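# Move the small cardboard box from desk to counter

## Task

Pick up the small cardboard box that sits on the desk and set it down on this room's counter, without disturbing the stacked cartons. The robot must not tip over or finish leaning, and the box has to rest on the counter by itself at the end, not be held there by the robot.

## Robot and tools

Robot: a Hello Robot Stretch 3 with a single arm. It has a two-wheel base (0.33 m long, 0.34 m wide), a lift that slides up a mast, and a telescoping arm that reaches out to the robot's right side. The base cannot strafe, so to shift the gripper forward or back you drive the base. On-the-spot turns pivot about the point between the drive wheels, 0.05 m behind the front edge. Stowed (arm in, wrist folded), a turn sweeps a 0.28 m radius circle; an unfolded level gripper reaches past it. A loose object may occasionally get a brief external shove.

Frames: the base frame has its origin on the floor between the drive wheels, x forward, y left, z up. hand_pose is reported in it, at the closed-fingertip point. The odometry frame is the base frame at the scene's start; heading is positive leftward, -3.142 to 3.142.

execute_actions takes "actions", a list run in order (empty list: just report). Each action may have "robot", "steps" (1 to 450 control steps, 30 per second; default 1) and "until" (ends the action early once all its conditions hold; needs steps). {"steps": n} alone waits.
"robot" is one of: a command object; a list of up to 8 commands and {"pause_s": s} items (s at most 15), run one after another, each starting when the previous ended "done"; or {"stop": true}, which brakes everything and clears the queue.
A command may contain:
- "base": exactly one of {"translate_m": d}, a straight drive offset in metres from where the base is when the command begins, forward positive, |d| at most 1; or {"rotate_rad": a}, an in-place turn offset in radians, left (counter-clockwise seen from above) positive, |a| at most 3.2.
- "joints": absolute targets keyed by name; unnamed joints keep their goals. lift_m 0 to 1.1 (arm height); arm_m 0 to 0.52 (extension); wrist_yaw_rad -1.345 to 4.42 (0 along the arm, positive swings toward the front, 3.0 folded over the base); wrist_pitch_rad -1.57 to 0.451 (negative tips fingers down); wrist_roll_rad -2.911 to 2.911; gripper_m -0.089 to 0.179 (bigger is wider; true fingertip gap is about 0.007 m less when nearly shut, 0.025 m less when fully open, zero below 0.007); head_pan_rad -3.953 to 1.73 (positive left, -1.57 looks along the arm); head_tilt_rad -1.53 to 0.419 (negative down).
- "contact_limits": {"arm_m": effort %} from 1 to 100, lasting until arm_m's next command; lower means gentler, too low stops instantly.
A new command takes over immediately and discards the rest of any old queue. Base and joint motions in one command start together. Any out-of-range value rejects the whole call.

"until" form: {"robot": {...}} with fields like lift_m, lift_m_goal, lift_m_status (same for every joint), base_status, translate_m, rotate_rad, x, y, heading, refusals, queue, queue_left, or "status": "ended" (true when nothing reads moving and no queue runs). Numbers use [op, value] with =, !=, <, <=, >, >=; statuses take a word or ["!=", "moving"]. {"any": {"status": "ended"}} fires when the first motion ends. Prefer status ended over waiting for an exact reading.

Speed: full base speed (0.30 m/s, 1.9 rad/s) needs lift_m under 0.30, arm_m under 0.03 and wrist_yaw_rad over 2.54; otherwise 0.10 m/s and 0.63 rad/s.

Gripper: to grasp, command a value below the object's width; to let go, open at least 0.02 past where the fingers made contact. Neither readings nor "done" prove a hold; check images. Over-squeezing triggers a stall guard and the object may slip; resend a different value to regrip.

Self-collision: only fold or unfold the wrist with lift_m 0.32 to 0.95, wrist_pitch_rad -0.4 and roll near 0; once folded, lift may go down to 0.25. With yaw below -0.4, keep pitch at -0.5 or lower.

Balance: pushing on something rigid with the gripper higher than roughly 0.45 m can tip the robot; repeat pushes after a contact_stop, raised contact limits, driving while holding or pressing on something fixed, and snagging furniture (worst when reversing) also tip it. Recover by undoing the last move in small steps, pulling the gripper free, and if still leaning dropping lift_m to about 0.2.

Results: base_status with distance moved and goal; joint_goals; joint_status per joint (moving, done, off_target, contact_stop, time_out, stopped, not_commanded, torque_fault); measured_speeds; refusals, queue (idle/running/done/dropped/stopped) and queue_left; "refused:", "dropped:" and "replaced:" lines; robot.on_its_own when the robot changed a goal, a joint is slack or off, an effort is unusual at rest, or base_tilt has shifted 3+ degrees. contact_stop leaves lift or arm slack until commanded again. A wrist servo overloaded for seconds turns off for 10 s (torque_fault); avoid this. lidar_m: 12 distances in 30 degree sectors counter-clockwise from straight ahead, in a plane 0.17 m up. wrist_depth_mm and head_depth_mm: 7x7 grids of median depth in mm. motor_effort is percent, with peak in brackets; base_tilt in degrees.

Cameras: head_camera (896x504) and nav_camera (672x504 fisheye) on the head, moved by pan and tilt; wrist_camera (644x364) on the gripper. Each result carries one image per camera.

zoom_image: {"camera": name, "region": [x0, y0, x1, y1]} in that camera's latest image pixels, top-left origin, at most 504x504.

finished_scene: {"scene": n}, the current scene number. Let all motion finish and the box sit freely on the counter first; it cannot be reversed. Avoid drops, slams, hard hits and strong pushes.

Each tool is called after ">>>" by a JSON object that holds its "method" and its "body", one argument or row to a line.

## Session

>>> {"method": "execute_actions", "body": {
  "actions": []
}}

Scene clock: 0.00 s.
robot.base_odometry: x=+0.000 y=+0.000 heading=+0.000 (m, m, rad; robot's odometry frame)
robot.turned_by_wheels: +0.000 (rad since the last result)
robot.turned_by_imu: +0.000 (rad since the last result)
robot.base_tilt: forward=+1.4 right=+1.0 (deg)
robot.lidar_m: 1.47 2.16 1.06 0.73 0.69 0.70 0.92 1.58 1.60 1.39 1.09 1.54
robot.head_depth_mm: 1866 1858 1862 1848 1759 1010 1821 / 2056 2087 2082 2064 1955 1158 1441 / 2215 2383 2349 2364 2280 2253 2201 / 2260 2471 2532 2536 2554 2568 2245 / 2258 2352 2352 2370 2395 2444 2221 / 2142 2167 2184 2202 2269 2325 2205 / 2071 2047 2084 2116 2114 2159 2133
robot.base_status: not_commanded
robot.joint_positions: lift_m=+0.377 arm_m=+0.002 wrist_yaw_rad=+3.011 wrist_pitch_rad=-0.507 wrist_roll_rad=-0.007 gripper_m=+0.037 head_pan_rad=+0.010 head_tilt_rad=+0.001
robot.joint_goals: lift_m=+0.377 arm_m=+0.002 wrist_yaw_rad=+3.011 wrist_pitch_rad=-0.507 wrist_roll_rad=-0.007 gripper_m=+0.037 head_pan_rad=+0.010 head_tilt_rad=+0.001
robot.joint_status: lift_m=not_commanded arm_m=not_commanded wrist_yaw_rad=not_commanded wrist_pitch_rad=not_commanded wrist_roll_rad=not_commanded gripper_m=not_commanded head_pan_rad=not_commanded head_tilt_rad=not_commanded
robot.measured_speeds: translate_m=+0.000 rotate_rad=+0.000 lift_m=+0.000 arm_m=+0.000 wrist_yaw_rad=+0.000 wrist_pitch_rad=+0.000 wrist_roll_rad=+0.000 head_pan_rad=+0.000 head_tilt_rad=+0.000
robot: refusals=0 queue=idle queue_left=0
robot.motor_effort: left_wheel=+0 right_wheel=+1 lift_m=+26 arm_m=+0 wrist_yaw_rad=+0 wrist_pitch_rad=+6 wrist_roll_rad=+0 gripper_m=+0 head_pan_rad=+0 head_tilt_rad=+2 (%)
robot.hand_pose: x=+0.0065 y=+0.0638 z=+0.3697 quat_wxyz=(+0.222, +0.692, +0.133, +0.674) (m; robot's base frame)
robot.wrist_depth_mm: 542 - 782 950 - - - / 583 - 849 - - - - / 618 - 905 983 989 991 970 / 655 732 804 802 805 799 786 / 662 687 - 671 693 665 660 / 581 583 - 586 - 580 573 / 516 526 - - 516 506 513
pictures: head_camera (sideways: a quarter turn clockwise sets it upright), nav_camera (sideways: a quarter turn counterclockwise sets it upright), wrist_camera
Images, in order (width x height): head_camera 896x504, nav_camera 672x504, wrist_camera 644x364.

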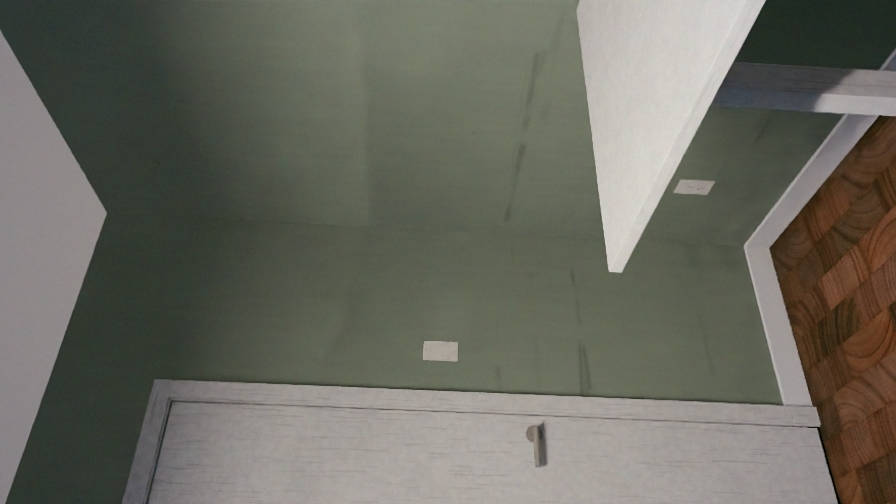

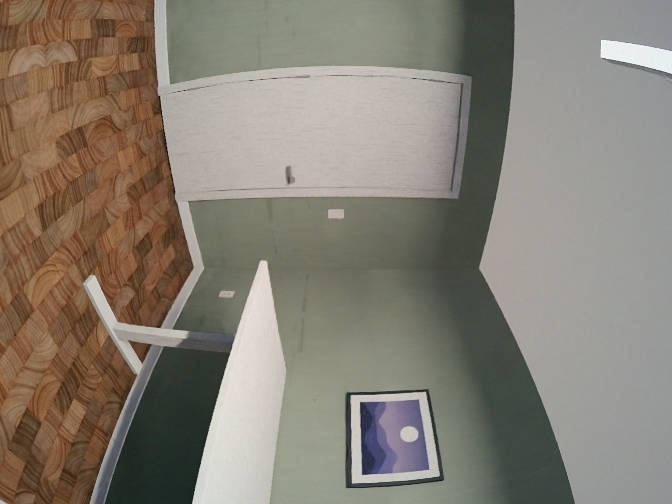

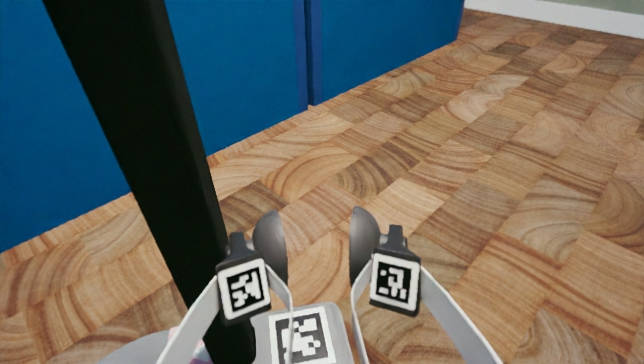

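A tall desk to the front-right; cabinets at left.

>>> {"method": "execute_actions", "body": {
  "actions": [
    {"robot":{"joints":{"head_pan_rad":-1.0,"head_tilt_rad":-0.5}},"steps":200,"until":{"robot":{"status":"ended"}}}
  ]
}}

>>> {"method": "execute_actions", "body": {
  "actions": [
    {"robot":{"joints":{"head_pan_rad":-2.4,"head_tilt_rad":-0.5}},"steps":200,"until":{"robot":{"status":"ended"}}}
  ]
}}

>>> {"method": "execute_actions", "body": {
  "actions": [
    {"robot":{"joints":{"head_pan_rad":-3.9,"head_tilt_rad":-0.5}},"steps":200,"until":{"robot":{"status":"ended"}}}
  ]
}}

Scene clock: 6.73 s.
robot.base_odometry: x=+0.000 y=+0.000 heading=+0.000 (m, m, rad; robot's odometry frame)
robot.turned_by_wheels: +0.000 (rad since the last result)
robot.turned_by_imu: -0.001 (rad since the last result)
robot.base_tilt: forward=+1.5 right=+1.1 (deg)
robot.lidar_m: 1.47 2.15 1.06 0.73 0.69 0.70 0.92 1.57 1.61 1.39 1.09 1.54
robot.head_depth_mm: 1278 1382 992 1686 1838 1582 1344 / 1285 1370 987 1222 1838 1581 1335 / 1276 1380 979 1654 1799 1484 1319 / 1286 1377 841 1699 1834 1568 1315 / 1291 1381 958 1704 1829 1555 1319 / 1290 1371 947 1713 1853 1554 1315 / 1282 1365 939 1716 1849 1561 1313
robot.base_status: not_commanded
robot.joint_positions: lift_m=+0.377 arm_m=+0.002 wrist_yaw_rad=+3.011 wrist_pitch_rad=-0.507 wrist_roll_rad=-0.007 gripper_m=+0.037 head_pan_rad=-0.993 head_tilt_rad=-0.493
robot.joint_goals: lift_m=+0.377 arm_m=+0.002 wrist_yaw_rad=+3.011 wrist_pitch_rad=-0.507 wrist_roll_rad=-0.007 gripper_m=+0.037 head_pan_rad=-1.000 head_tilt_rad=-0.500
robot.joint_status: lift_m=not_commanded arm_m=not_commanded wrist_yaw_rad=not_commanded wrist_pitch_rad=not_commanded wrist_roll_rad=not_commanded gripper_m=not_commanded head_pan_rad=done head_tilt_rad=done
robot.measured_speeds: translate_m=+0.000 rotate_rad=+0.000 lift_m=+0.000 arm_m=+0.000 wrist_yaw_rad=+0.000 wrist_pitch_rad=+0.000 wrist_roll_rad=+0.000 head_pan_rad=+0.000 head_tilt_rad=+0.000
robot: refusals=0 queue=done queue_left=0
robot.motor_effort: left_wheel=+0(0) right_wheel=+1(1) lift_m=+26(26) arm_m=+0(0) wrist_yaw_rad=+0(0) wrist_pitch_rad=+6(6) wrist_roll_rad=+0(0) gripper_m=+0(1) head_pan_rad=-3(31) head_tilt_rad=-4(34) (%)
robot.hand_pose: x=+0.0065 y=+0.0638 z=+0.3697 quat_wxyz=(+0.222, +0.692, +0.133, +0.674) (m; robot's base frame)
robot.wrist_depth_mm: 531 - 770 972 - - - / 576 - 837 - - - - / 610 - 903 - 976 939 970 / 640 734 795 811 795 794 800 / 656 689 - 674 695 663 655 / 591 587 - 580 - 580 577 / 515 530 - - 512 509 501
pictures: head_camera (sideways: a quarter turn clockwise sets it upright), nav_camera (sideways: a quarter turn counterclockwise sets it upright), wrist_camera
camera_calibration (this result's frames):
head_camera: T_world_to_cam=[[-0.309459, 0.402803, -0.861386, 1.14082], [0.822426, 0.56809, -0.0298111, 0.0434788], [0.477337, -0.717652, -0.507076, 0.617881], [0, 0, 0, 1]] pos_world=[0.0223416, -0.0408022, 1.2973]
nav_camera: T_world_to_cam=[[0.256872, -0.41231, 0.874081, -1.09706], [-0.825735, -0.563582, -0.0231807, 0.084449], [0.502174, -0.715805, -0.485227, 0.584465], [0, 0, 0, 1]] pos_world=[0.0580333, 0.013629, 1.24447]
wrist_camera: T_world_to_cam=[[0.985694, -0.16851, -0.00328345, 0.00396171], [-0.112556, -0.643643, -0.757004, 0.349339], [0.12545, 0.746544, -0.653402, 0.36154], [0, 0, 0, 1]] pos_world=[-0.00993978, -0.0443883, 0.500695]
Images, in order (width x height): head_camera 896x504, nav_camera 672x504, wrist_camera 644x364.

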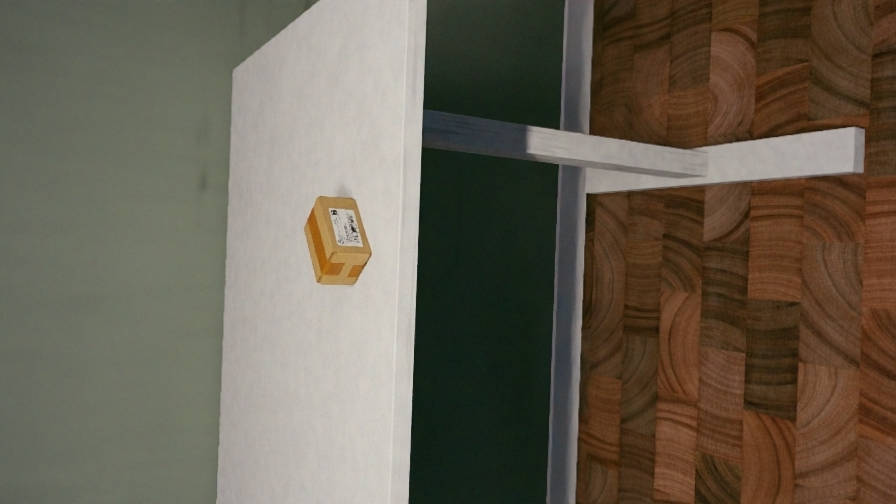

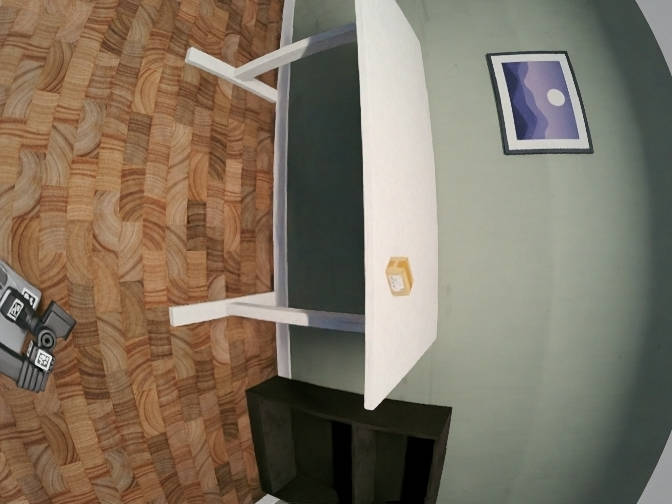

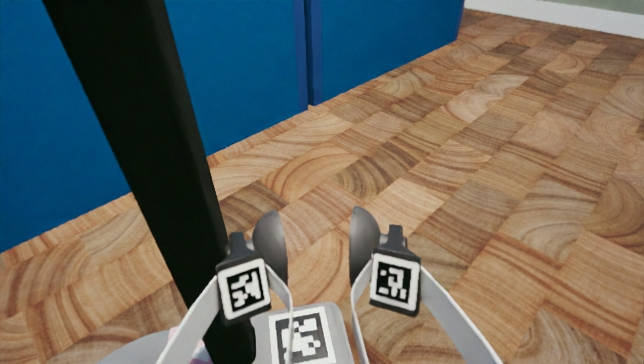

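Scene clock: 8.03 s.
robot.base_odometry: x=+0.000 y=+0.000 heading=+0.000 (m, m, rad; robot's odometry frame)
robot.turned_by_wheels: +0.000 (rad since the last result)
robot.turned_by_imu: +0.000 (rad since the last result)
robot.base_tilt: forward=+1.5 right=+1.0 (deg)
robot.lidar_m: 1.48 2.15 1.06 0.73 0.69 0.70 0.91 1.58 1.61 1.39 1.09 1.54
robot.head_depth_mm: 1299 1409 1542 1694 1837 1584 1338 / 1322 1434 1575 1737 1884 1579 1333 / 1342 1463 1600 1774 1891 1578 1323 / 1370 1492 1636 1821 1922 1569 1320 / 1395 1524 1682 1869 1920 1568 1317 / 1418 1543 1715 1904 1908 1562 1317 / 1442 1585 1753 1947 1900 1555 1302
robot.base_status: not_commanded
robot.joint_positions: lift_m=+0.377 arm_m=+0.002 wrist_yaw_rad=+3.011 wrist_pitch_rad=-0.507 wrist_roll_rad=-0.007 gripper_m=+0.037 head_pan_rad=-2.393 head_tilt_rad=-0.494
robot.joint_goals: lift_m=+0.377 arm_m=+0.002 wrist_yaw_rad=+3.011 wrist_pitch_rad=-0.507 wrist_roll_rad=-0.007 gripper_m=+0.037 head_pan_rad=-2.400 head_tilt_rad=-0.500
robot.joint_status: lift_m=not_commanded arm_m=not_commanded wrist_yaw_rad=not_commanded wrist_pitch_rad=not_commanded wrist_roll_rad=not_commanded gripper_m=not_commanded head_pan_rad=done head_tilt_rad=done
robot.measured_speeds: translate_m=+0.000 rotate_rad=+0.000 lift_m=+0.000 arm_m=+0.000 wrist_yaw_rad=+0.000 wrist_pitch_rad=+0.000 wrist_roll_rad=+0.000 head_pan_rad=+0.000 head_tilt_rad=+0.000
robot: refusals=0 queue=done queue_left=0
robot.motor_effort: left_wheel=-1(0) right_wheel=+1(1) lift_m=+26(26) arm_m=+0(0) wrist_yaw_rad=+1(1) wrist_pitch_rad=+6(6) wrist_roll_rad=+0(0) gripper_m=+1(0) head_pan_rad=-3(32) head_tilt_rad=-5(2) (%)
robot.hand_pose: x=+0.0065 y=+0.0638 z=+0.3697 quat_wxyz=(+0.222, +0.692, +0.133, +0.674) (m; robot's base frame)
robot.wrist_depth_mm: 544 - 765 979 - - - / 577 - 839 - - - - / 615 - 914 993 981 955 964 / 647 732 800 800 781 778 778 / 656 672 - 667 691 661 660 / 592 589 - 584 - 588 579 / 520 521 - - 505 510 511
pictures: head_camera (sideways: a quarter turn clockwise sets it upright), nav_camera (sideways: a quarter turn counterclockwise sets it upright), wrist_camera
camera_calibration (this result's frames):
head_camera: T_world_to_cam=[[0.344559, 0.37361, -0.861217, 1.13661], [0.699608, -0.713905, -0.0298022, 0.0442165], [-0.625962, -0.592245, -0.507363, 0.624985], [0, 0, 0, 1]] pos_world=[-0.0313471, -0.0229387, 1.29728]
nav_camera: T_world_to_cam=[[-0.362868, -0.323408, 0.873919, -1.09307], [-0.695715, 0.717944, -0.0231877, 0.0836649], [-0.619926, -0.616412, -0.485519, 0.591689], [0, 0, 0, 1]] pos_world=[0.0283711, -0.0488484, 1.24447]
wrist_camera: T_world_to_cam=[[0.985694, -0.16851, -0.00328329, 0.00396168], [-0.112556, -0.643643, -0.757004, 0.349339], [0.12545, 0.746544, -0.653402, 0.36154], [0, 0, 0, 1]] pos_world=[-0.00993981, -0.0443883, 0.500695]
Images, in order (width x height): head_camera 896x504, nav_camera 672x504, wrist_camera 644x364.

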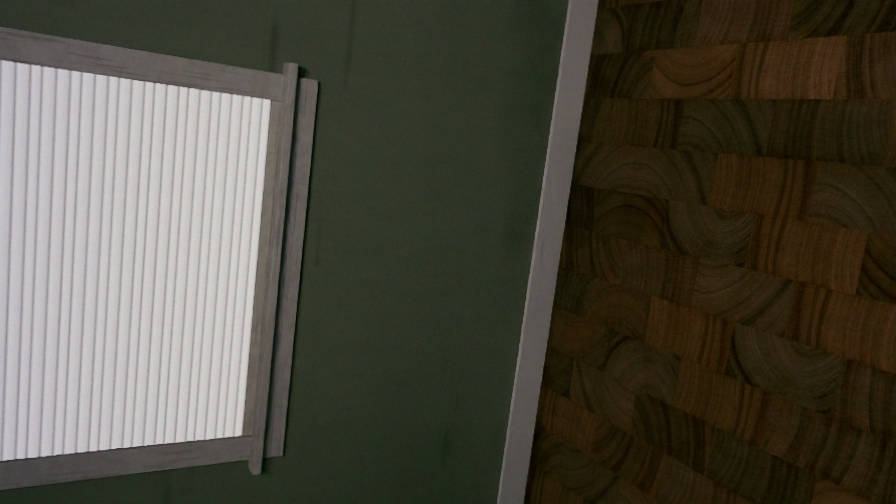

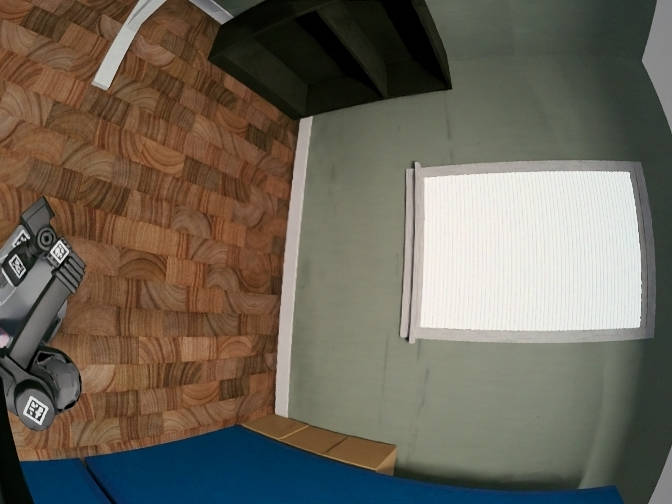

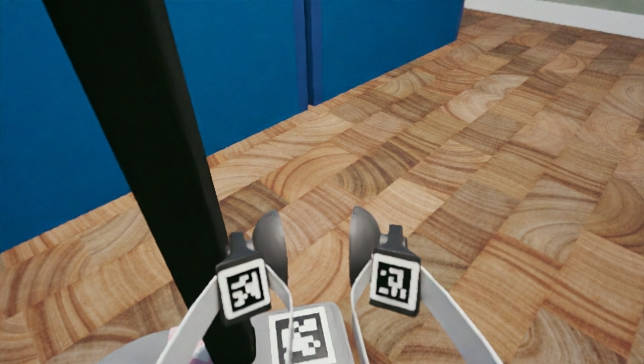

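Scene clock: 9.37 s.
robot.base_odometry: x=+0.000 y=+0.000 heading=+0.000 (m, m, rad; robot's odometry frame)
robot.turned_by_wheels: +0.000 (rad since the last result)
robot.turned_by_imu: +0.000 (rad since the last result)
robot.base_tilt: forward=+1.4 right=+1.0 (deg)
robot.lidar_m: 1.48 2.15 1.06 0.73 0.69 0.70 0.91 1.57 1.61 1.39 1.09 1.54
robot.head_depth_mm: - - - - - - - / 561 605 662 730 - - - / 574 623 681 750 837 948 1084 / 587 639 701 775 870 985 1139 / 601 656 721 798 899 1040 1198 / 627 685 750 839 937 1071 1228 / 633 694 764 854 971 1117 1252
robot.base_status: not_commanded
robot.joint_positions: lift_m=+0.377 arm_m=+0.002 wrist_yaw_rad=+3.011 wrist_pitch_rad=-0.507 wrist_roll_rad=-0.007 gripper_m=+0.037 head_pan_rad=-3.893 head_tilt_rad=-0.494
robot.joint_goals: lift_m=+0.377 arm_m=+0.002 wrist_yaw_rad=+3.011 wrist_pitch_rad=-0.507 wrist_roll_rad=-0.007 gripper_m=+0.037 head_pan_rad=-3.900 head_tilt_rad=-0.500
robot.joint_status: lift_m=not_commanded arm_m=not_commanded wrist_yaw_rad=not_commanded wrist_pitch_rad=not_commanded wrist_roll_rad=not_commanded gripper_m=not_commanded head_pan_rad=done head_tilt_rad=done
robot.measured_speeds: translate_m=+0.000 rotate_rad=+0.000 lift_m=+0.000 arm_m=+0.000 wrist_yaw_rad=+0.000 wrist_pitch_rad=+0.000 wrist_roll_rad=+0.000 head_pan_rad=+0.000 head_tilt_rad=+0.000
robot: refusals=0 queue=done queue_left=0
robot.motor_effort: left_wheel=+0(0) right_wheel=+1(1) lift_m=+26(26) arm_m=+0(0) wrist_yaw_rad=+1(0) wrist_pitch_rad=+6(6) wrist_roll_rad=+0(0) gripper_m=+0(0) head_pan_rad=-3(30) head_tilt_rad=-4(2) (%)
robot.hand_pose: x=+0.0065 y=+0.0638 z=+0.3697 quat_wxyz=(+0.222, +0.692, +0.133, +0.674) (m; robot's base frame)
robot.wrist_depth_mm: 536 - 782 971 - - - / 576 - 828 - - - - / 610 - 890 996 966 951 963 / 650 733 796 803 801 797 783 / 669 682 - 682 691 674 661 / 578 590 - 580 - 584 584 / 521 525 - - 513 508 511
pictures: head_camera (sideways: a quarter turn clockwise sets it upright), nav_camera (sideways: a quarter turn counterclockwise sets it upright), wrist_camera
camera_calibration (this result's frames):
head_camera: T_world_to_cam=[[0.397082, -0.317291, -0.861192, 1.13626], [-0.662618, -0.748365, -0.029801, 0.0525244], [-0.63503, 0.582475, -0.507405, 0.625095], [0, 0, 0, 1]] pos_world=[-0.0194305, 0.0357302, 1.29728]
nav_camera: T_world_to_cam=[[-0.348301, 0.339106, 0.873895, -1.09312], [0.666924, 0.744765, -0.0231887, 0.0753541], [-0.65871, 0.574745, -0.485561, 0.59198], [0, 0, 0, 1]] pos_world=[-0.0410483, -0.0256731, 1.24447]
wrist_camera: T_world_to_cam=[[0.985694, -0.16851, -0.00328352, 0.00396173], [-0.112556, -0.643643, -0.757004, 0.349339], [0.12545, 0.746544, -0.653402, 0.36154], [0, 0, 0, 1]] pos_world=[-0.00993977, -0.0443883, 0.500695]
Images, in order (width x height): head_camera 896x504, nav_camera 672x504, wrist_camera 644x364.

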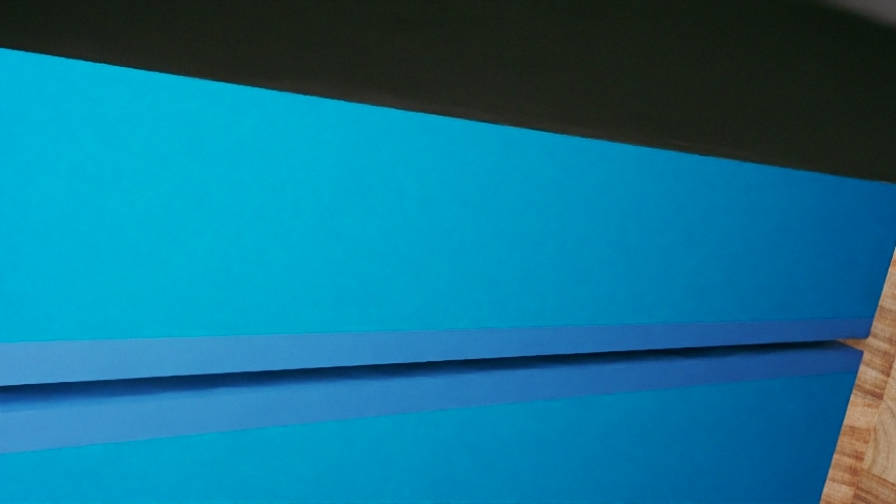

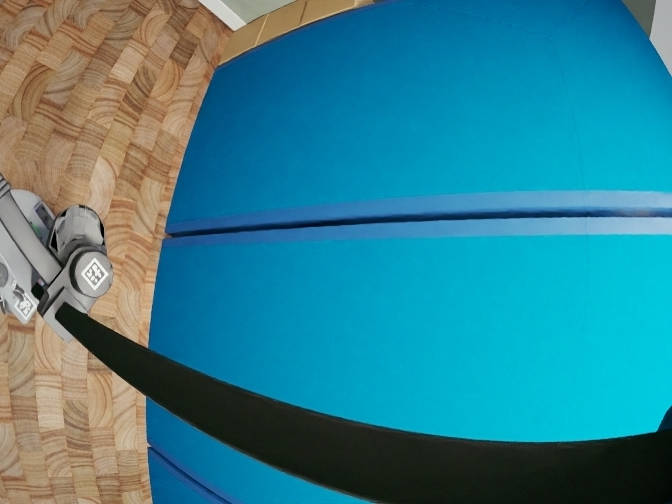

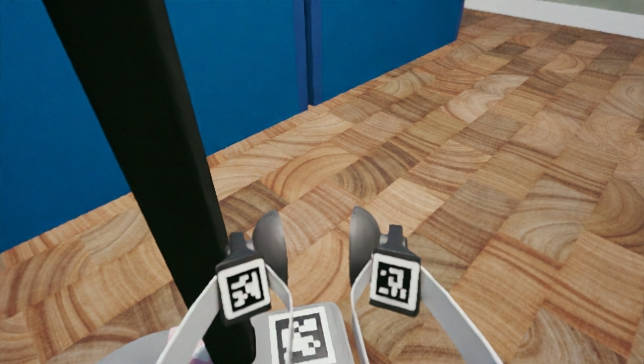

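>>> {"method": "execute_actions", "body": {
  "actions": [
    {"robot":[{"base":{"rotate_rad":0.57},"joints":{"head_pan_rad":-1.57,"head_tilt_rad":-0.45,"lift_m":0.9,"wrist_pitch_rad":-0.4}},{"joints":{"wrist_yaw_rad":0,"gripper_m":0.175}},{"joints":{"wrist_pitch_rad":-0.1,"lift_m":1.0}}],"steps":450,"until":{"robot":{"status":"ended"}}}
  ]
}}

Scene clock: 30.73 s.
robot.base_odometry: x=+0.000 y=+0.000 heading=+0.570 (m, m, rad; robot's odometry frame)
robot.turned_by_wheels: +0.570 (rad since the last result)
robot.turned_by_imu: +0.559 (rad since the last result)
robot.base_tilt: forward=+1.5 right=+1.0 (deg)
robot.lidar_m: 2.15 1.01 0.72 0.69 0.71 0.95 1.58 1.62 1.38 1.09 1.47 1.49
robot.head_depth_mm: 1280 1390 1191 818 - - - / 1278 1393 1098 856 - - - / 1285 1381 1083 825 - - - / 1281 1392 1072 837 - - 1357 / 1277 1389 1066 1665 1824 1610 1345 / 1276 1391 1048 827 1833 1602 1344 / 1286 1390 1033 1664 1822 1600 1329
robot.base_status: done (rotate_rad +0.5699 of +0.5700)
robot.joint_positions: lift_m=+1.000 arm_m=+0.002 wrist_yaw_rad=+0.003 wrist_pitch_rad=-0.119 wrist_roll_rad=-0.007 gripper_m=+0.175 head_pan_rad=-1.577 head_tilt_rad=-0.458
robot.joint_goals: lift_m=+1.000 arm_m=+0.002 wrist_yaw_rad=+0.000 wrist_pitch_rad=-0.100 wrist_roll_rad=-0.007 gripper_m=+0.175 head_pan_rad=-1.570 head_tilt_rad=-0.450
robot.joint_status: lift_m=done arm_m=not_commanded wrist_yaw_rad=done wrist_pitch_rad=done wrist_roll_rad=not_commanded gripper_m=done head_pan_rad=done head_tilt_rad=done
robot.measured_speeds: translate_m=+0.000 rotate_rad=+0.000 lift_m=+0.000 arm_m=+0.000 wrist_yaw_rad=+0.000 wrist_pitch_rad=+0.000 wrist_roll_rad=+0.000 head_pan_rad=+0.000 head_tilt_rad=+0.000
robot: refusals=0 queue=done queue_left=0
robot.motor_effort: left_wheel=-3(7) right_wheel=+3(6) lift_m=+29(31) arm_m=+0(0) wrist_yaw_rad=-3(4) wrist_pitch_rad=+10(11) wrist_roll_rad=+0(0) gripper_m=+1(84) head_pan_rad=+2(31) head_tilt_rad=+4(9) (%)
robot.hand_pose: x=-0.0207 y=-0.3983 z=+1.0841 quat_wxyz=(+0.709, +0.044, -0.703, -0.041) (m; robot's base frame)
robot.wrist_depth_mm: - - - - - - - / - - - - - - - / - - - - - - - / 816 781 772 668 718 - - / 566 559 582 570 - - - / - - - - - - - / - - - - - - -
pictures: head_camera (sideways: a quarter turn clockwise sets it upright), nav_camera (sideways: a quarter turn counterclockwise sets it upright), wrist_camera
camera_calibration (this result's frames):
head_camera: T_world_to_cam=[[-0.0360944, 0.475706, -0.878863, 1.16195], [0.999346, 0.0190463, -0.0307332, 0.0436016], [0.00211912, -0.879398, -0.476083, 0.580454], [0, 0, 0, 1]] pos_world=[-0.00286332, -0.043127, 1.29888]
nav_camera: T_world_to_cam=[[-0.0130082, -0.454188, 0.890811, -1.11723], [-0.999631, -0.0153502, -0.0224237, 0.0845252], [0.0238587, -0.890774, -0.45382, 0.546516], [0, 0, 0, 1]] pos_world=[0.0569216, -0.0193139, 1.24516]
wrist_camera: T_world_to_cam=[[-0.99937, 0.0309225, -0.0174431, 0.0089386], [0.02639, 0.318352, -0.947605, 1.18235], [-0.0237492, -0.947468, -0.318968, 0.136333], [0, 0, 0, 1]] pos_world=[-0.0190313, -0.247507, 1.16404]
Images, in order (width x height): head_camera 896x504, nav_camera 672x504, wrist_camera 644x364.

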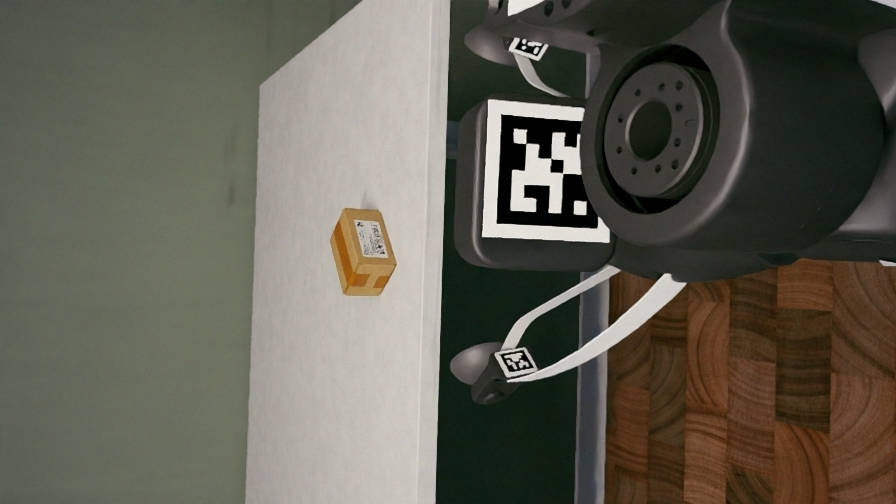

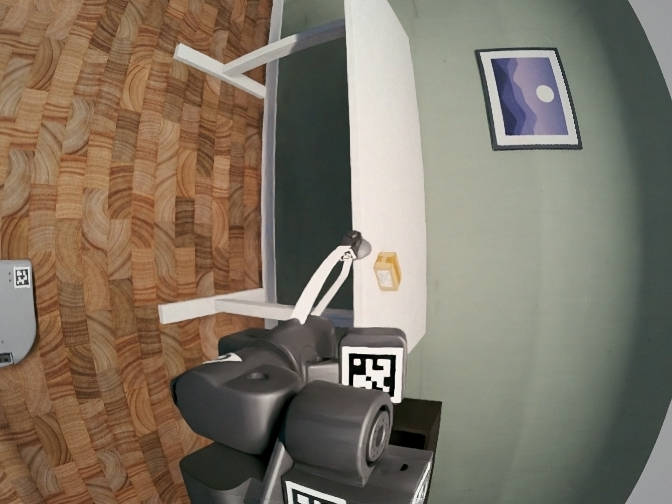

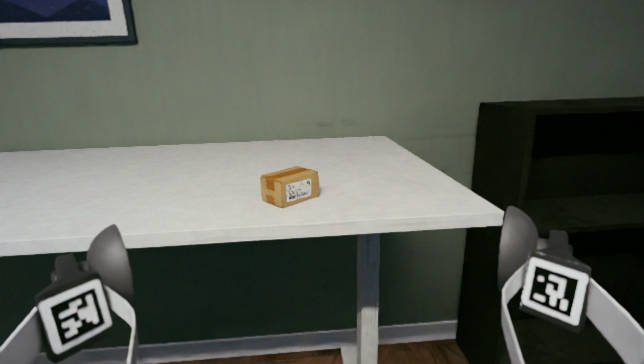

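>>> {"method": "execute_actions", "body": {
  "actions": [
    {"robot":[{"base":{"rotate_rad":0.4},"joints":{"wrist_yaw_rad":0.25}},{"base":{"translate_m":-0.365},"joints":{"arm_m":0.2,"lift_m":0.93,"wrist_pitch_rad":-0.2,"head_tilt_rad":-0.55}}],"steps":450,"until":{"robot":{"status":"ended"}}}
  ]
}}

Scene clock: 50.20 s.
robot.base_odometry: x=-0.206 y=-0.301 heading=+0.970 (m, m, rad; robot's odometry frame)
robot.turned_by_wheels: +0.400 (rad since the last result)
robot.turned_by_imu: +0.391 (rad since the last result)
robot.base_tilt: forward=+1.4 right=+1.1 (deg)
robot.lidar_m: 1.39 0.90 0.82 0.83 1.02 1.24 1.25 1.46 0.95 0.95 1.65 2.50
robot.head_depth_mm: 1150 1218 920 - 1687 1532 1304 / 1183 1258 919 - 1636 1444 1295 / 1232 1284 906 - 1738 1509 1264 / 1280 1344 810 - 1759 1509 1283 / 1325 1332 802 1814 1820 1498 1284 / 1379 1311 835 1962 1820 1489 1273 / 1440 1295 877 2034 1808 1494 1270
robot.base_status: done (translate_m -0.3650 of -0.3650)
robot.joint_positions: lift_m=+0.930 arm_m=+0.200 wrist_yaw_rad=+0.248 wrist_pitch_rad=-0.216 wrist_roll_rad=-0.007 gripper_m=+0.175 head_pan_rad=-1.577 head_tilt_rad=-0.543
robot.joint_goals: lift_m=+0.930 arm_m=+0.200 wrist_yaw_rad=+0.250 wrist_pitch_rad=-0.200 wrist_roll_rad=-0.007 gripper_m=+0.175 head_pan_rad=-1.570 head_tilt_rad=-0.550
robot.joint_status: lift_m=done arm_m=done wrist_yaw_rad=done wrist_pitch_rad=done wrist_roll_rad=not_commanded gripper_m=done head_pan_rad=done head_tilt_rad=done
robot.measured_speeds: translate_m=+0.000 rotate_rad=+0.000 lift_m=+0.000 arm_m=+0.000 wrist_yaw_rad=+0.000 wrist_pitch_rad=+0.000 wrist_roll_rad=+0.000 head_pan_rad=+0.000 head_tilt_rad=+0.000
robot: refusals=0 queue=done queue_left=0
robot.motor_effort: left_wheel=-3(9) right_wheel=+3(7) lift_m=+23(28) arm_m=+4(5) wrist_yaw_rad=+2(3) wrist_pitch_rad=+8(10) wrist_roll_rad=+0(0) gripper_m=+1(0) head_pan_rad=+2(2) head_tilt_rad=-4(18) (%)
robot.hand_pose: x=+0.0387 y=-0.5822 z=+0.9904 quat_wxyz=(+0.710, +0.163, -0.685, +0.012) (m; robot's base frame)
robot.wrist_depth_mm: - - - - 907 808 723 / - - - - 949 826 736 / 611 592 574 498 539 526 515 / - 425 357 337 344 338 334 / - - - 273 253 253 250 / - - - - 250 213 201 / - - - - - - 913
pictures: head_camera (sideways: a quarter turn clockwise sets it upright), nav_camera (sideways: a quarter turn counterclockwise sets it upright), wrist_camera
camera_calibration (this result's frames):
head_camera: T_world_to_cam=[[-0.0357055, 0.548989, -0.835066, 1.10483], [0.999359, 0.0217132, -0.0284556, 0.040633], [0.0025101, -0.835547, -0.549413, 0.675862], [0, 0, 0, 1]] pos_world=[-0.00285486, -0.0427087, 1.29509]
nav_camera: T_world_to_cam=[[-0.0134068, -0.528574, 0.848781, -1.06241], [-0.999616, -0.0134929, -0.0241919, 0.0868245], [0.0242397, -0.84878, -0.528191, 0.643281], [0, 0, 0, 1]] pos_world=[0.0569547, -0.0143901, 1.24363]
wrist_camera: T_world_to_cam=[[-0.977365, -0.211089, -0.0140943, -0.0726527], [-0.0737287, 0.402301, -0.912534, 1.16854], [0.198296, -0.89084, -0.408758, 0.0468827], [0, 0, 0, 1]] pos_world=[0.00584988, -0.443675, 1.08447]
Images, in order (width x height): head_camera 896x504, nav_camera 672x504, wrist_camera 644x364.

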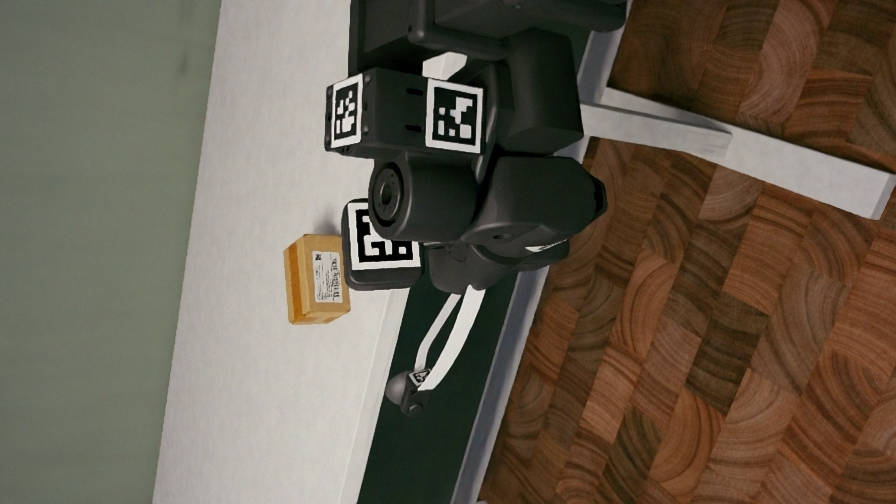

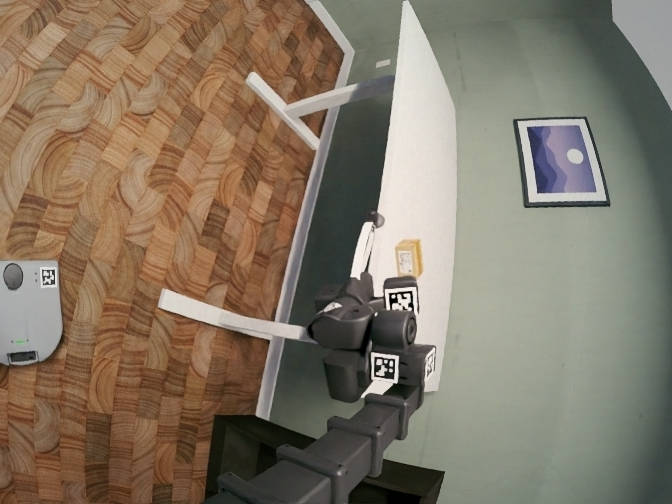

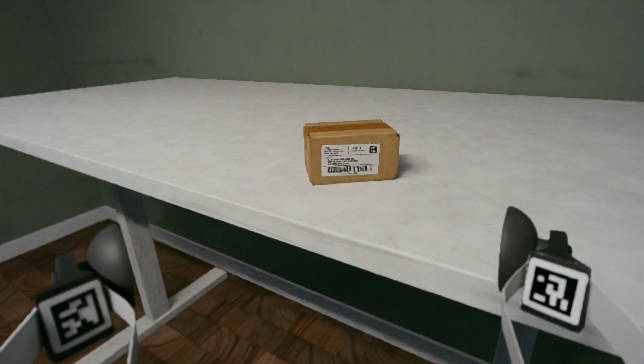

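>>> {"method": "execute_actions", "body": {
  "actions": [
    {"robot":{"base":{"translate_m":0.012},"joints":{"arm_m":0.33,"lift_m":0.915}},"steps":450,"until":{"robot":{"status":"ended"}}}
  ]
}}

Scene clock: 64.30 s.
robot.base_odometry: x=-0.200 y=-0.291 heading=+0.970 (m, m, rad; robot's odometry frame)
robot.turned_by_wheels: +0.000 (rad since the last result)
robot.turned_by_imu: -0.001 (rad since the last result)
robot.base_tilt: forward=+1.5 right=+1.0 (deg)
robot.lidar_m: 1.38 0.90 0.82 0.82 1.02 1.25 1.26 1.46 0.95 0.96 1.63 2.48
robot.head_depth_mm: 1154 1218 972 - 1693 1522 1291 / 1193 1261 - 1119 1648 1439 1294 / 1231 1292 - 1718 1777 1506 1264 / 1284 1339 949 1785 1808 1507 1277 / 1336 1331 838 1838 1807 1502 1282 / 1393 1314 859 1944 1806 1499 1273 / 1448 1294 874 2032 1800 1479 1269
robot.base_status: done (translate_m +0.0120 of +0.0120)
robot.joint_positions: lift_m=+0.915 arm_m=+0.330 wrist_yaw_rad=+0.248 wrist_pitch_rad=-0.216 wrist_roll_rad=-0.007 gripper_m=+0.175 head_pan_rad=-1.577 head_tilt_rad=-0.543
robot.joint_goals: lift_m=+0.915 arm_m=+0.330 wrist_yaw_rad=+0.250 wrist_pitch_rad=-0.200 wrist_roll_rad=-0.007 gripper_m=+0.175 head_pan_rad=-1.570 head_tilt_rad=-0.550
robot.joint_status: lift_m=done arm_m=done wrist_yaw_rad=done wrist_pitch_rad=done wrist_roll_rad=not_commanded gripper_m=done head_pan_rad=done head_tilt_rad=done
robot.measured_speeds: translate_m=+0.000 rotate_rad=+0.000 lift_m=+0.000 arm_m=+0.000 wrist_yaw_rad=+0.000 wrist_pitch_rad=+0.000 wrist_roll_rad=+0.000 head_pan_rad=+0.000 head_tilt_rad=+0.000
robot: refusals=0 queue=done queue_left=0
robot.motor_effort: left_wheel=-3(5) right_wheel=+3(7) lift_m=+23(23) arm_m=+4(4) wrist_yaw_rad=+3(3) wrist_pitch_rad=+8(8) wrist_roll_rad=+0(0) gripper_m=+1(0) head_pan_rad=+2(2) head_tilt_rad=-4(4) (%)
robot.hand_pose: x=+0.0387 y=-0.7122 z=+0.9754 quat_wxyz=(+0.710, +0.163, -0.685, +0.012) (m; robot's base frame)
robot.wrist_depth_mm: - - - 922 778 709 628 / - - - 918 821 719 658 / 532 513 504 486 474 467 450 / 328 324 316 206 214 301 295 / 268 242 231 214 218 224 220 / - 191 182 180 178 176 177 / - - 161 148 148 146 140
pictures: head_camera (sideways: a quarter turn clockwise sets it upright), nav_camera (sideways: a quarter turn counterclockwise sets it upright), wrist_camera
camera_calibration (this result's frames):
head_camera: T_world_to_cam=[[-0.0357053, 0.549011, -0.835052, 1.10481], [0.999359, 0.0217138, -0.0284549, 0.0406321], [0.00251009, -0.835533, -0.549435, 0.67589], [0, 0, 0, 1]] pos_world=[-0.00285486, -0.0427086, 1.29509]
nav_camera: T_world_to_cam=[[-0.013407, -0.528597, 0.848767, -1.0624], [-0.999616, -0.0134921, -0.0241924, 0.0868252], [0.0242397, -0.848766, -0.528213, 0.64331], [0, 0, 0, 1]] pos_world=[0.0569547, -0.0143886, 1.24363]
wrist_camera: T_world_to_cam=[[-0.977363, -0.211098, -0.0140937, -0.100311], [-0.0737361, 0.402315, -0.912527, 1.20715], [0.198303, -0.890831, -0.408773, -0.0750395], [0, 0, 0, 1]] pos_world=[0.00585087, -0.573678, 1.06947]
Images, in order (width x height): head_camera 896x504, nav_camera 672x504, wrist_camera 644x364.

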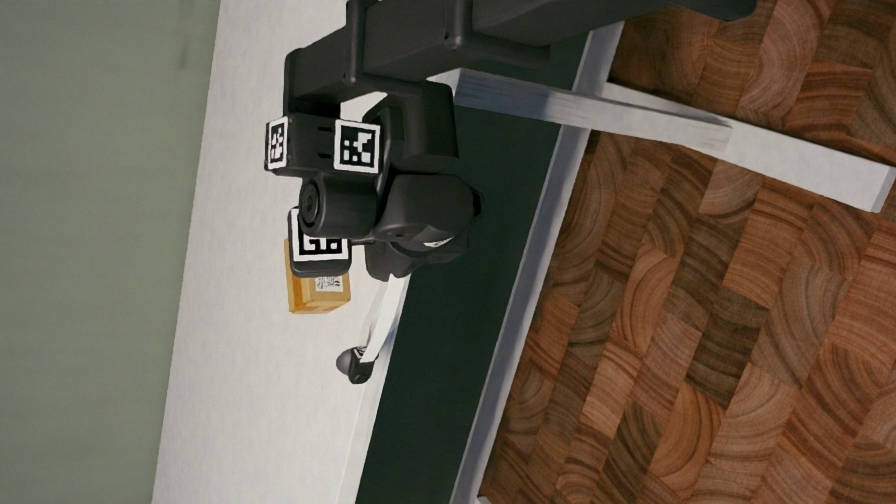

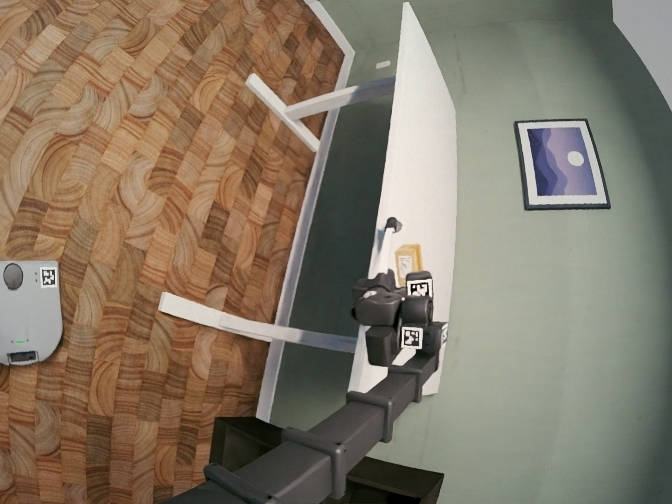

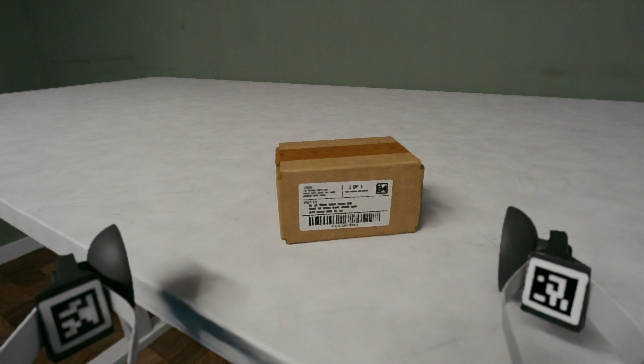

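>>> {"method": "execute_actions", "body": {
  "actions": [
    {"robot":[{"joints":{"arm_m":0.418}},{"joints":{"gripper_m":0.05}},{"joints":{"lift_m":0.95}}],"steps":450,"until":{"robot":{"status":"ended"}}}
  ]
}}

Scene clock: 81.23 s.
robot.base_odometry: x=-0.200 y=-0.291 heading=+0.970 (m, m, rad; robot's odometry frame)
robot.turned_by_wheels: +0.000 (rad since the last result)
robot.turned_by_imu: -0.002 (rad since the last result)
robot.base_tilt: forward=+1.5 right=+1.0 (deg)
robot.lidar_m: 1.38 0.89 0.82 0.82 1.01 1.25 1.26 1.47 0.95 0.95 1.64 2.48
robot.head_depth_mm: 1154 1222 - 1554 1664 1530 1294 / 1194 1271 778 713 1648 1441 1284 / 1236 1317 - 1632 1767 1507 1256 / 1280 1343 755 1725 1820 1511 1282 / 1333 1326 797 1821 1817 1502 1276 / 1379 1310 840 1924 1802 1496 1274 / 1456 1300 878 2030 1800 1492 1276
robot.base_status: done (translate_m +0.0120 of +0.0120)
robot.joint_positions: lift_m=+0.950 arm_m=+0.418 wrist_yaw_rad=+0.249 wrist_pitch_rad=-0.223 wrist_roll_rad=-0.007 gripper_m=+0.054 head_pan_rad=-1.577 head_tilt_rad=-0.543
robot.joint_goals: lift_m=+0.950 arm_m=+0.418 wrist_yaw_rad=+0.250 wrist_pitch_rad=-0.200 wrist_roll_rad=-0.007 gripper_m=+0.053 head_pan_rad=-1.570 head_tilt_rad=-0.550
robot.joint_status: lift_m=done arm_m=done wrist_yaw_rad=done wrist_pitch_rad=done wrist_roll_rad=not_commanded gripper_m=done head_pan_rad=done head_tilt_rad=done
robot.measured_speeds: translate_m=+0.000 rotate_rad=+0.000 lift_m=+0.000 arm_m=+0.000 wrist_yaw_rad=+0.000 wrist_pitch_rad=+0.000 wrist_roll_rad=+0.000 head_pan_rad=+0.000 head_tilt_rad=+0.000
robot: refusals=0 queue=done queue_left=0
robot.motor_effort: left_wheel=-3(3) right_wheel=+3(3) lift_m=+30(30) arm_m=+4(6) wrist_yaw_rad=+2(3) wrist_pitch_rad=+11(12) wrist_roll_rad=+0(0) gripper_m=-25(97) head_pan_rad=+2(2) head_tilt_rad=-3(3) (%)
robot.hand_pose: x=+0.0387 y=-0.7997 z=+1.0085 quat_wxyz=(+0.710, +0.165, -0.685, +0.009) (m; robot's base frame)
robot.wrist_depth_mm: - - - 840 730 644 569 / - - - 874 739 660 595 / 653 644 633 602 590 579 566 / 409 406 398 390 384 381 373 / 298 299 134 132 132 285 278 / 236 235 125 130 136 233 221 / 192 186 135 138 175 185 185
pictures: head_camera (sideways: a quarter turn clockwise sets it upright), nav_camera (sideways: a quarter turn counterclockwise sets it upright), wrist_camera
camera_calibration (this result's frames):
head_camera: T_world_to_cam=[[-0.0357053, 0.549017, -0.835048, 1.10481], [0.999359, 0.021714, -0.0284547, 0.0406318], [0.00251011, -0.835529, -0.54944, 0.675897], [0, 0, 0, 1]] pos_world=[-0.00285486, -0.0427085, 1.29509]
nav_camera: T_world_to_cam=[[-0.013407, -0.528602, 0.848764, -1.06239], [-0.999616, -0.013492, -0.0241925, 0.0868253], [0.0242397, -0.848762, -0.528219, 0.643317], [0, 0, 0, 1]] pos_world=[0.0569547, -0.0143882, 1.24363]
wrist_camera: T_world_to_cam=[[-0.977312, -0.211353, -0.013855, -0.118801], [-0.075384, 0.408219, -0.909766, 1.2745], [0.197938, -0.888081, -0.41489, -0.131052], [0, 0, 0, 1]] pos_world=[0.0059112, -0.66177, 1.10348]
Images, in order (width x height): head_camera 896x504, nav_camera 672x504, wrist_camera 644x364.

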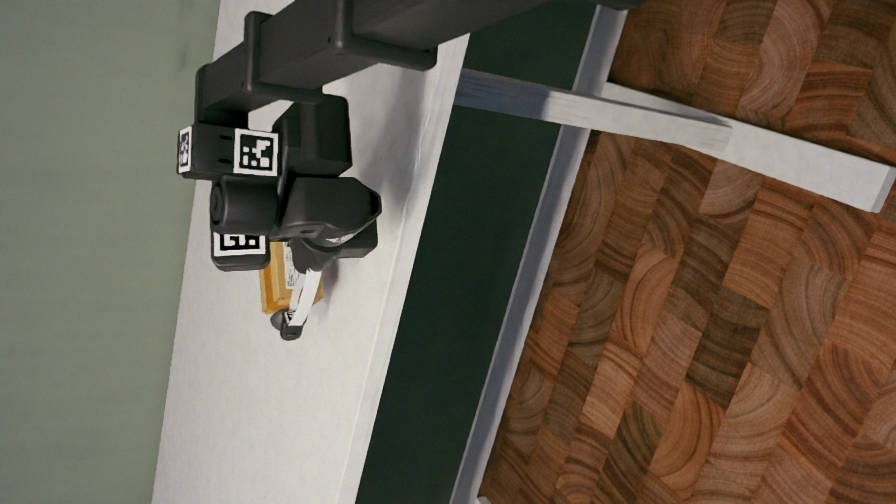

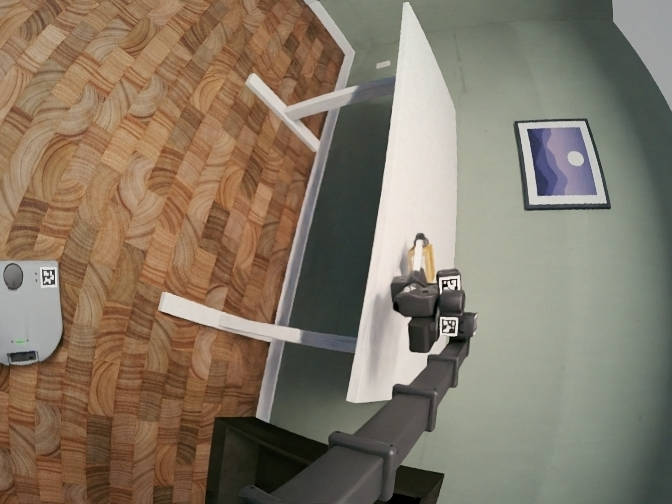

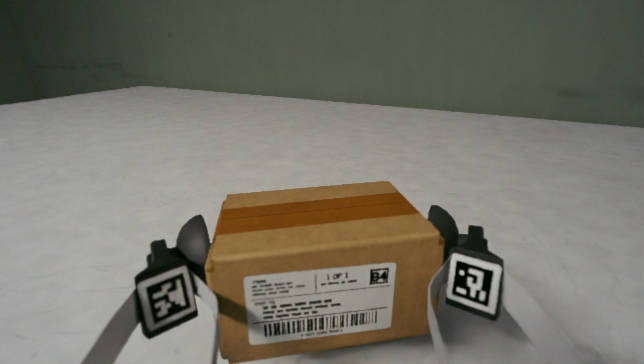

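>>> {"method": "execute_actions", "body": {
  "actions": [
    {"robot":[{"joints":{"arm_m":0.0,"head_pan_rad":0.5,"head_tilt_rad":-0.5}},{"base":{"rotate_rad":-0.3},"joints":{"wrist_pitch_rad":-0.4,"lift_m":0.85}},{"base":{"translate_m":1.0},"joints":{"wrist_yaw_rad":2.65,"lift_m":0.285}}],"steps":450,"until":{"robot":{"status":"ended"}}}
  ]
}}

Scene clock: 105.40 s.
robot.base_odometry: x=+0.584 y=+0.330 heading=+0.670 (m, m, rad; robot's odometry frame)
robot.turned_by_wheels: -0.300 (rad since the last result)
robot.turned_by_imu: -0.296 (rad since the last result)
robot.base_tilt: forward=+1.5 right=+1.1 (deg)
robot.lidar_m: 1.49 0.98 0.76 0.74 0.79 1.15 2.25 1.35 1.33 1.07 1.08 1.53
robot.head_depth_mm: 1325 1420 1517 1657 1773 1571 1323 / 1395 1501 1626 1777 1869 1561 1316 / 1485 1598 1739 1918 1916 1572 1320 / 1565 1711 1874 2074 1877 1551 1305 / 1614 1763 1923 1333 1472 1508 1311 / 888 955 1030 1132 1237 1379 1299 / 807 859 923 998 1085 1189 1255
robot.base_status: done (translate_m +1.0000 of +1.0000)
robot.joint_positions: lift_m=+0.285 arm_m=+0.002 wrist_yaw_rad=+2.648 wrist_pitch_rad=-0.421 wrist_roll_rad=-0.007 gripper_m=+0.067 head_pan_rad=+0.493 head_tilt_rad=-0.506
robot.joint_goals: lift_m=+0.285 arm_m=+0.000 wrist_yaw_rad=+2.650 wrist_pitch_rad=-0.400 wrist_roll_rad=-0.007 gripper_m=+0.066 head_pan_rad=+0.500 head_tilt_rad=-0.500
robot.joint_status: lift_m=done arm_m=done wrist_yaw_rad=done wrist_pitch_rad=done wrist_roll_rad=not_commanded gripper_m=done head_pan_rad=done head_tilt_rad=done
robot.measured_speeds: translate_m=+0.000 rotate_rad=+0.000 lift_m=+0.000 arm_m=+0.000 wrist_yaw_rad=+0.000 wrist_pitch_rad=+0.000 wrist_roll_rad=+0.000 head_pan_rad=+0.000 head_tilt_rad=+0.000
robot: refusals=0 queue=done queue_left=0
robot.on_its_own: gripper_m is held at +0.066, not at your +0.050, by its stall guard, which is not easing now
robot.motor_effort: left_wheel=+2(10) right_wheel=-1(5) lift_m=+24(30) arm_m=-3(5) wrist_yaw_rad=+3(6) wrist_pitch_rad=+11(11) wrist_roll_rad=+0(0) gripper_m=-20(25) head_pan_rad=+3(31) head_tilt_rad=+4(10) (%)
robot.hand_pose: x=+0.0849 y=+0.0501 z=+0.2970 quat_wxyz=(+0.313, +0.704, -0.024, +0.637) (m; robot's base frame)
robot.wrist_depth_mm: 608 672 730 811 961 - - / 648 729 794 900 - - - / 685 758 845 941 959 944 948 / 727 749 747 755 749 733 760 / 628 616 134 132 132 599 595 / 528 519 125 130 136 524 512 / - - 133 138 424 445 442
pictures: head_camera (sideways: a quarter turn clockwise sets it upright), nav_camera (sideways: a quarter turn counterclockwise sets it upright), wrist_camera
camera_calibration (this result's frames):
head_camera: T_world_to_cam=[[-0.437469, -0.27942, -0.85472, 1.13291], [-0.496533, 0.867518, -0.0294643, 0.0510725], [0.749717, 0.411507, -0.518253, 0.630763], [0, 0, 0, 1]] pos_world=[0.0480781, 0.0126877, 1.29672]
nav_camera: T_world_to_cam=[[0.442623, 0.226295, 0.867684, -1.08985], [0.491153, -0.870758, -0.0234503, 0.0767665], [0.750236, 0.436545, -0.496563, 0.597701], [0, 0, 0, 1]] pos_world=[-0.00372912, 0.0525486, 1.24424]
wrist_camera: T_world_to_cam=[[0.861896, -0.507043, -0.0065394, -0.0474519], [-0.301832, -0.50262, -0.810106, 0.319109], [0.407472, 0.700201, -0.586248, 0.272829], [0, 0, 0, 1]] pos_world=[0.0260454, -0.0547051, 0.418147]
Images, in order (width x height): head_camera 896x504, nav_camera 672x504, wrist_camera 644x364.

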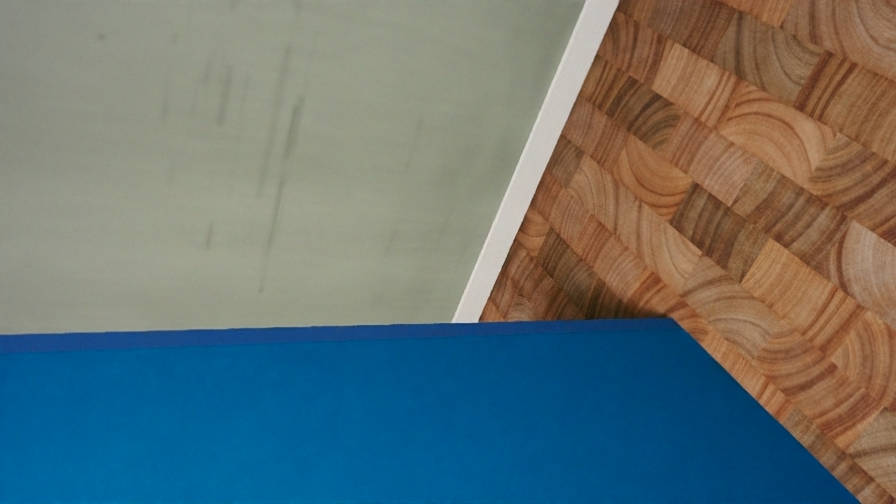

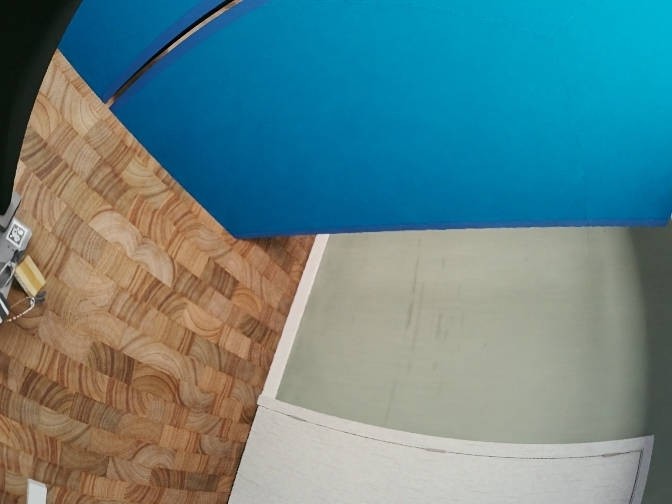

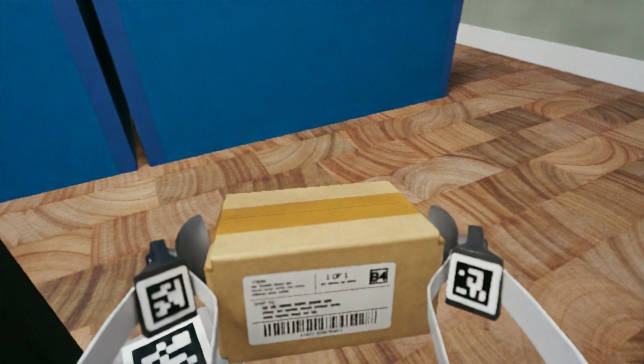

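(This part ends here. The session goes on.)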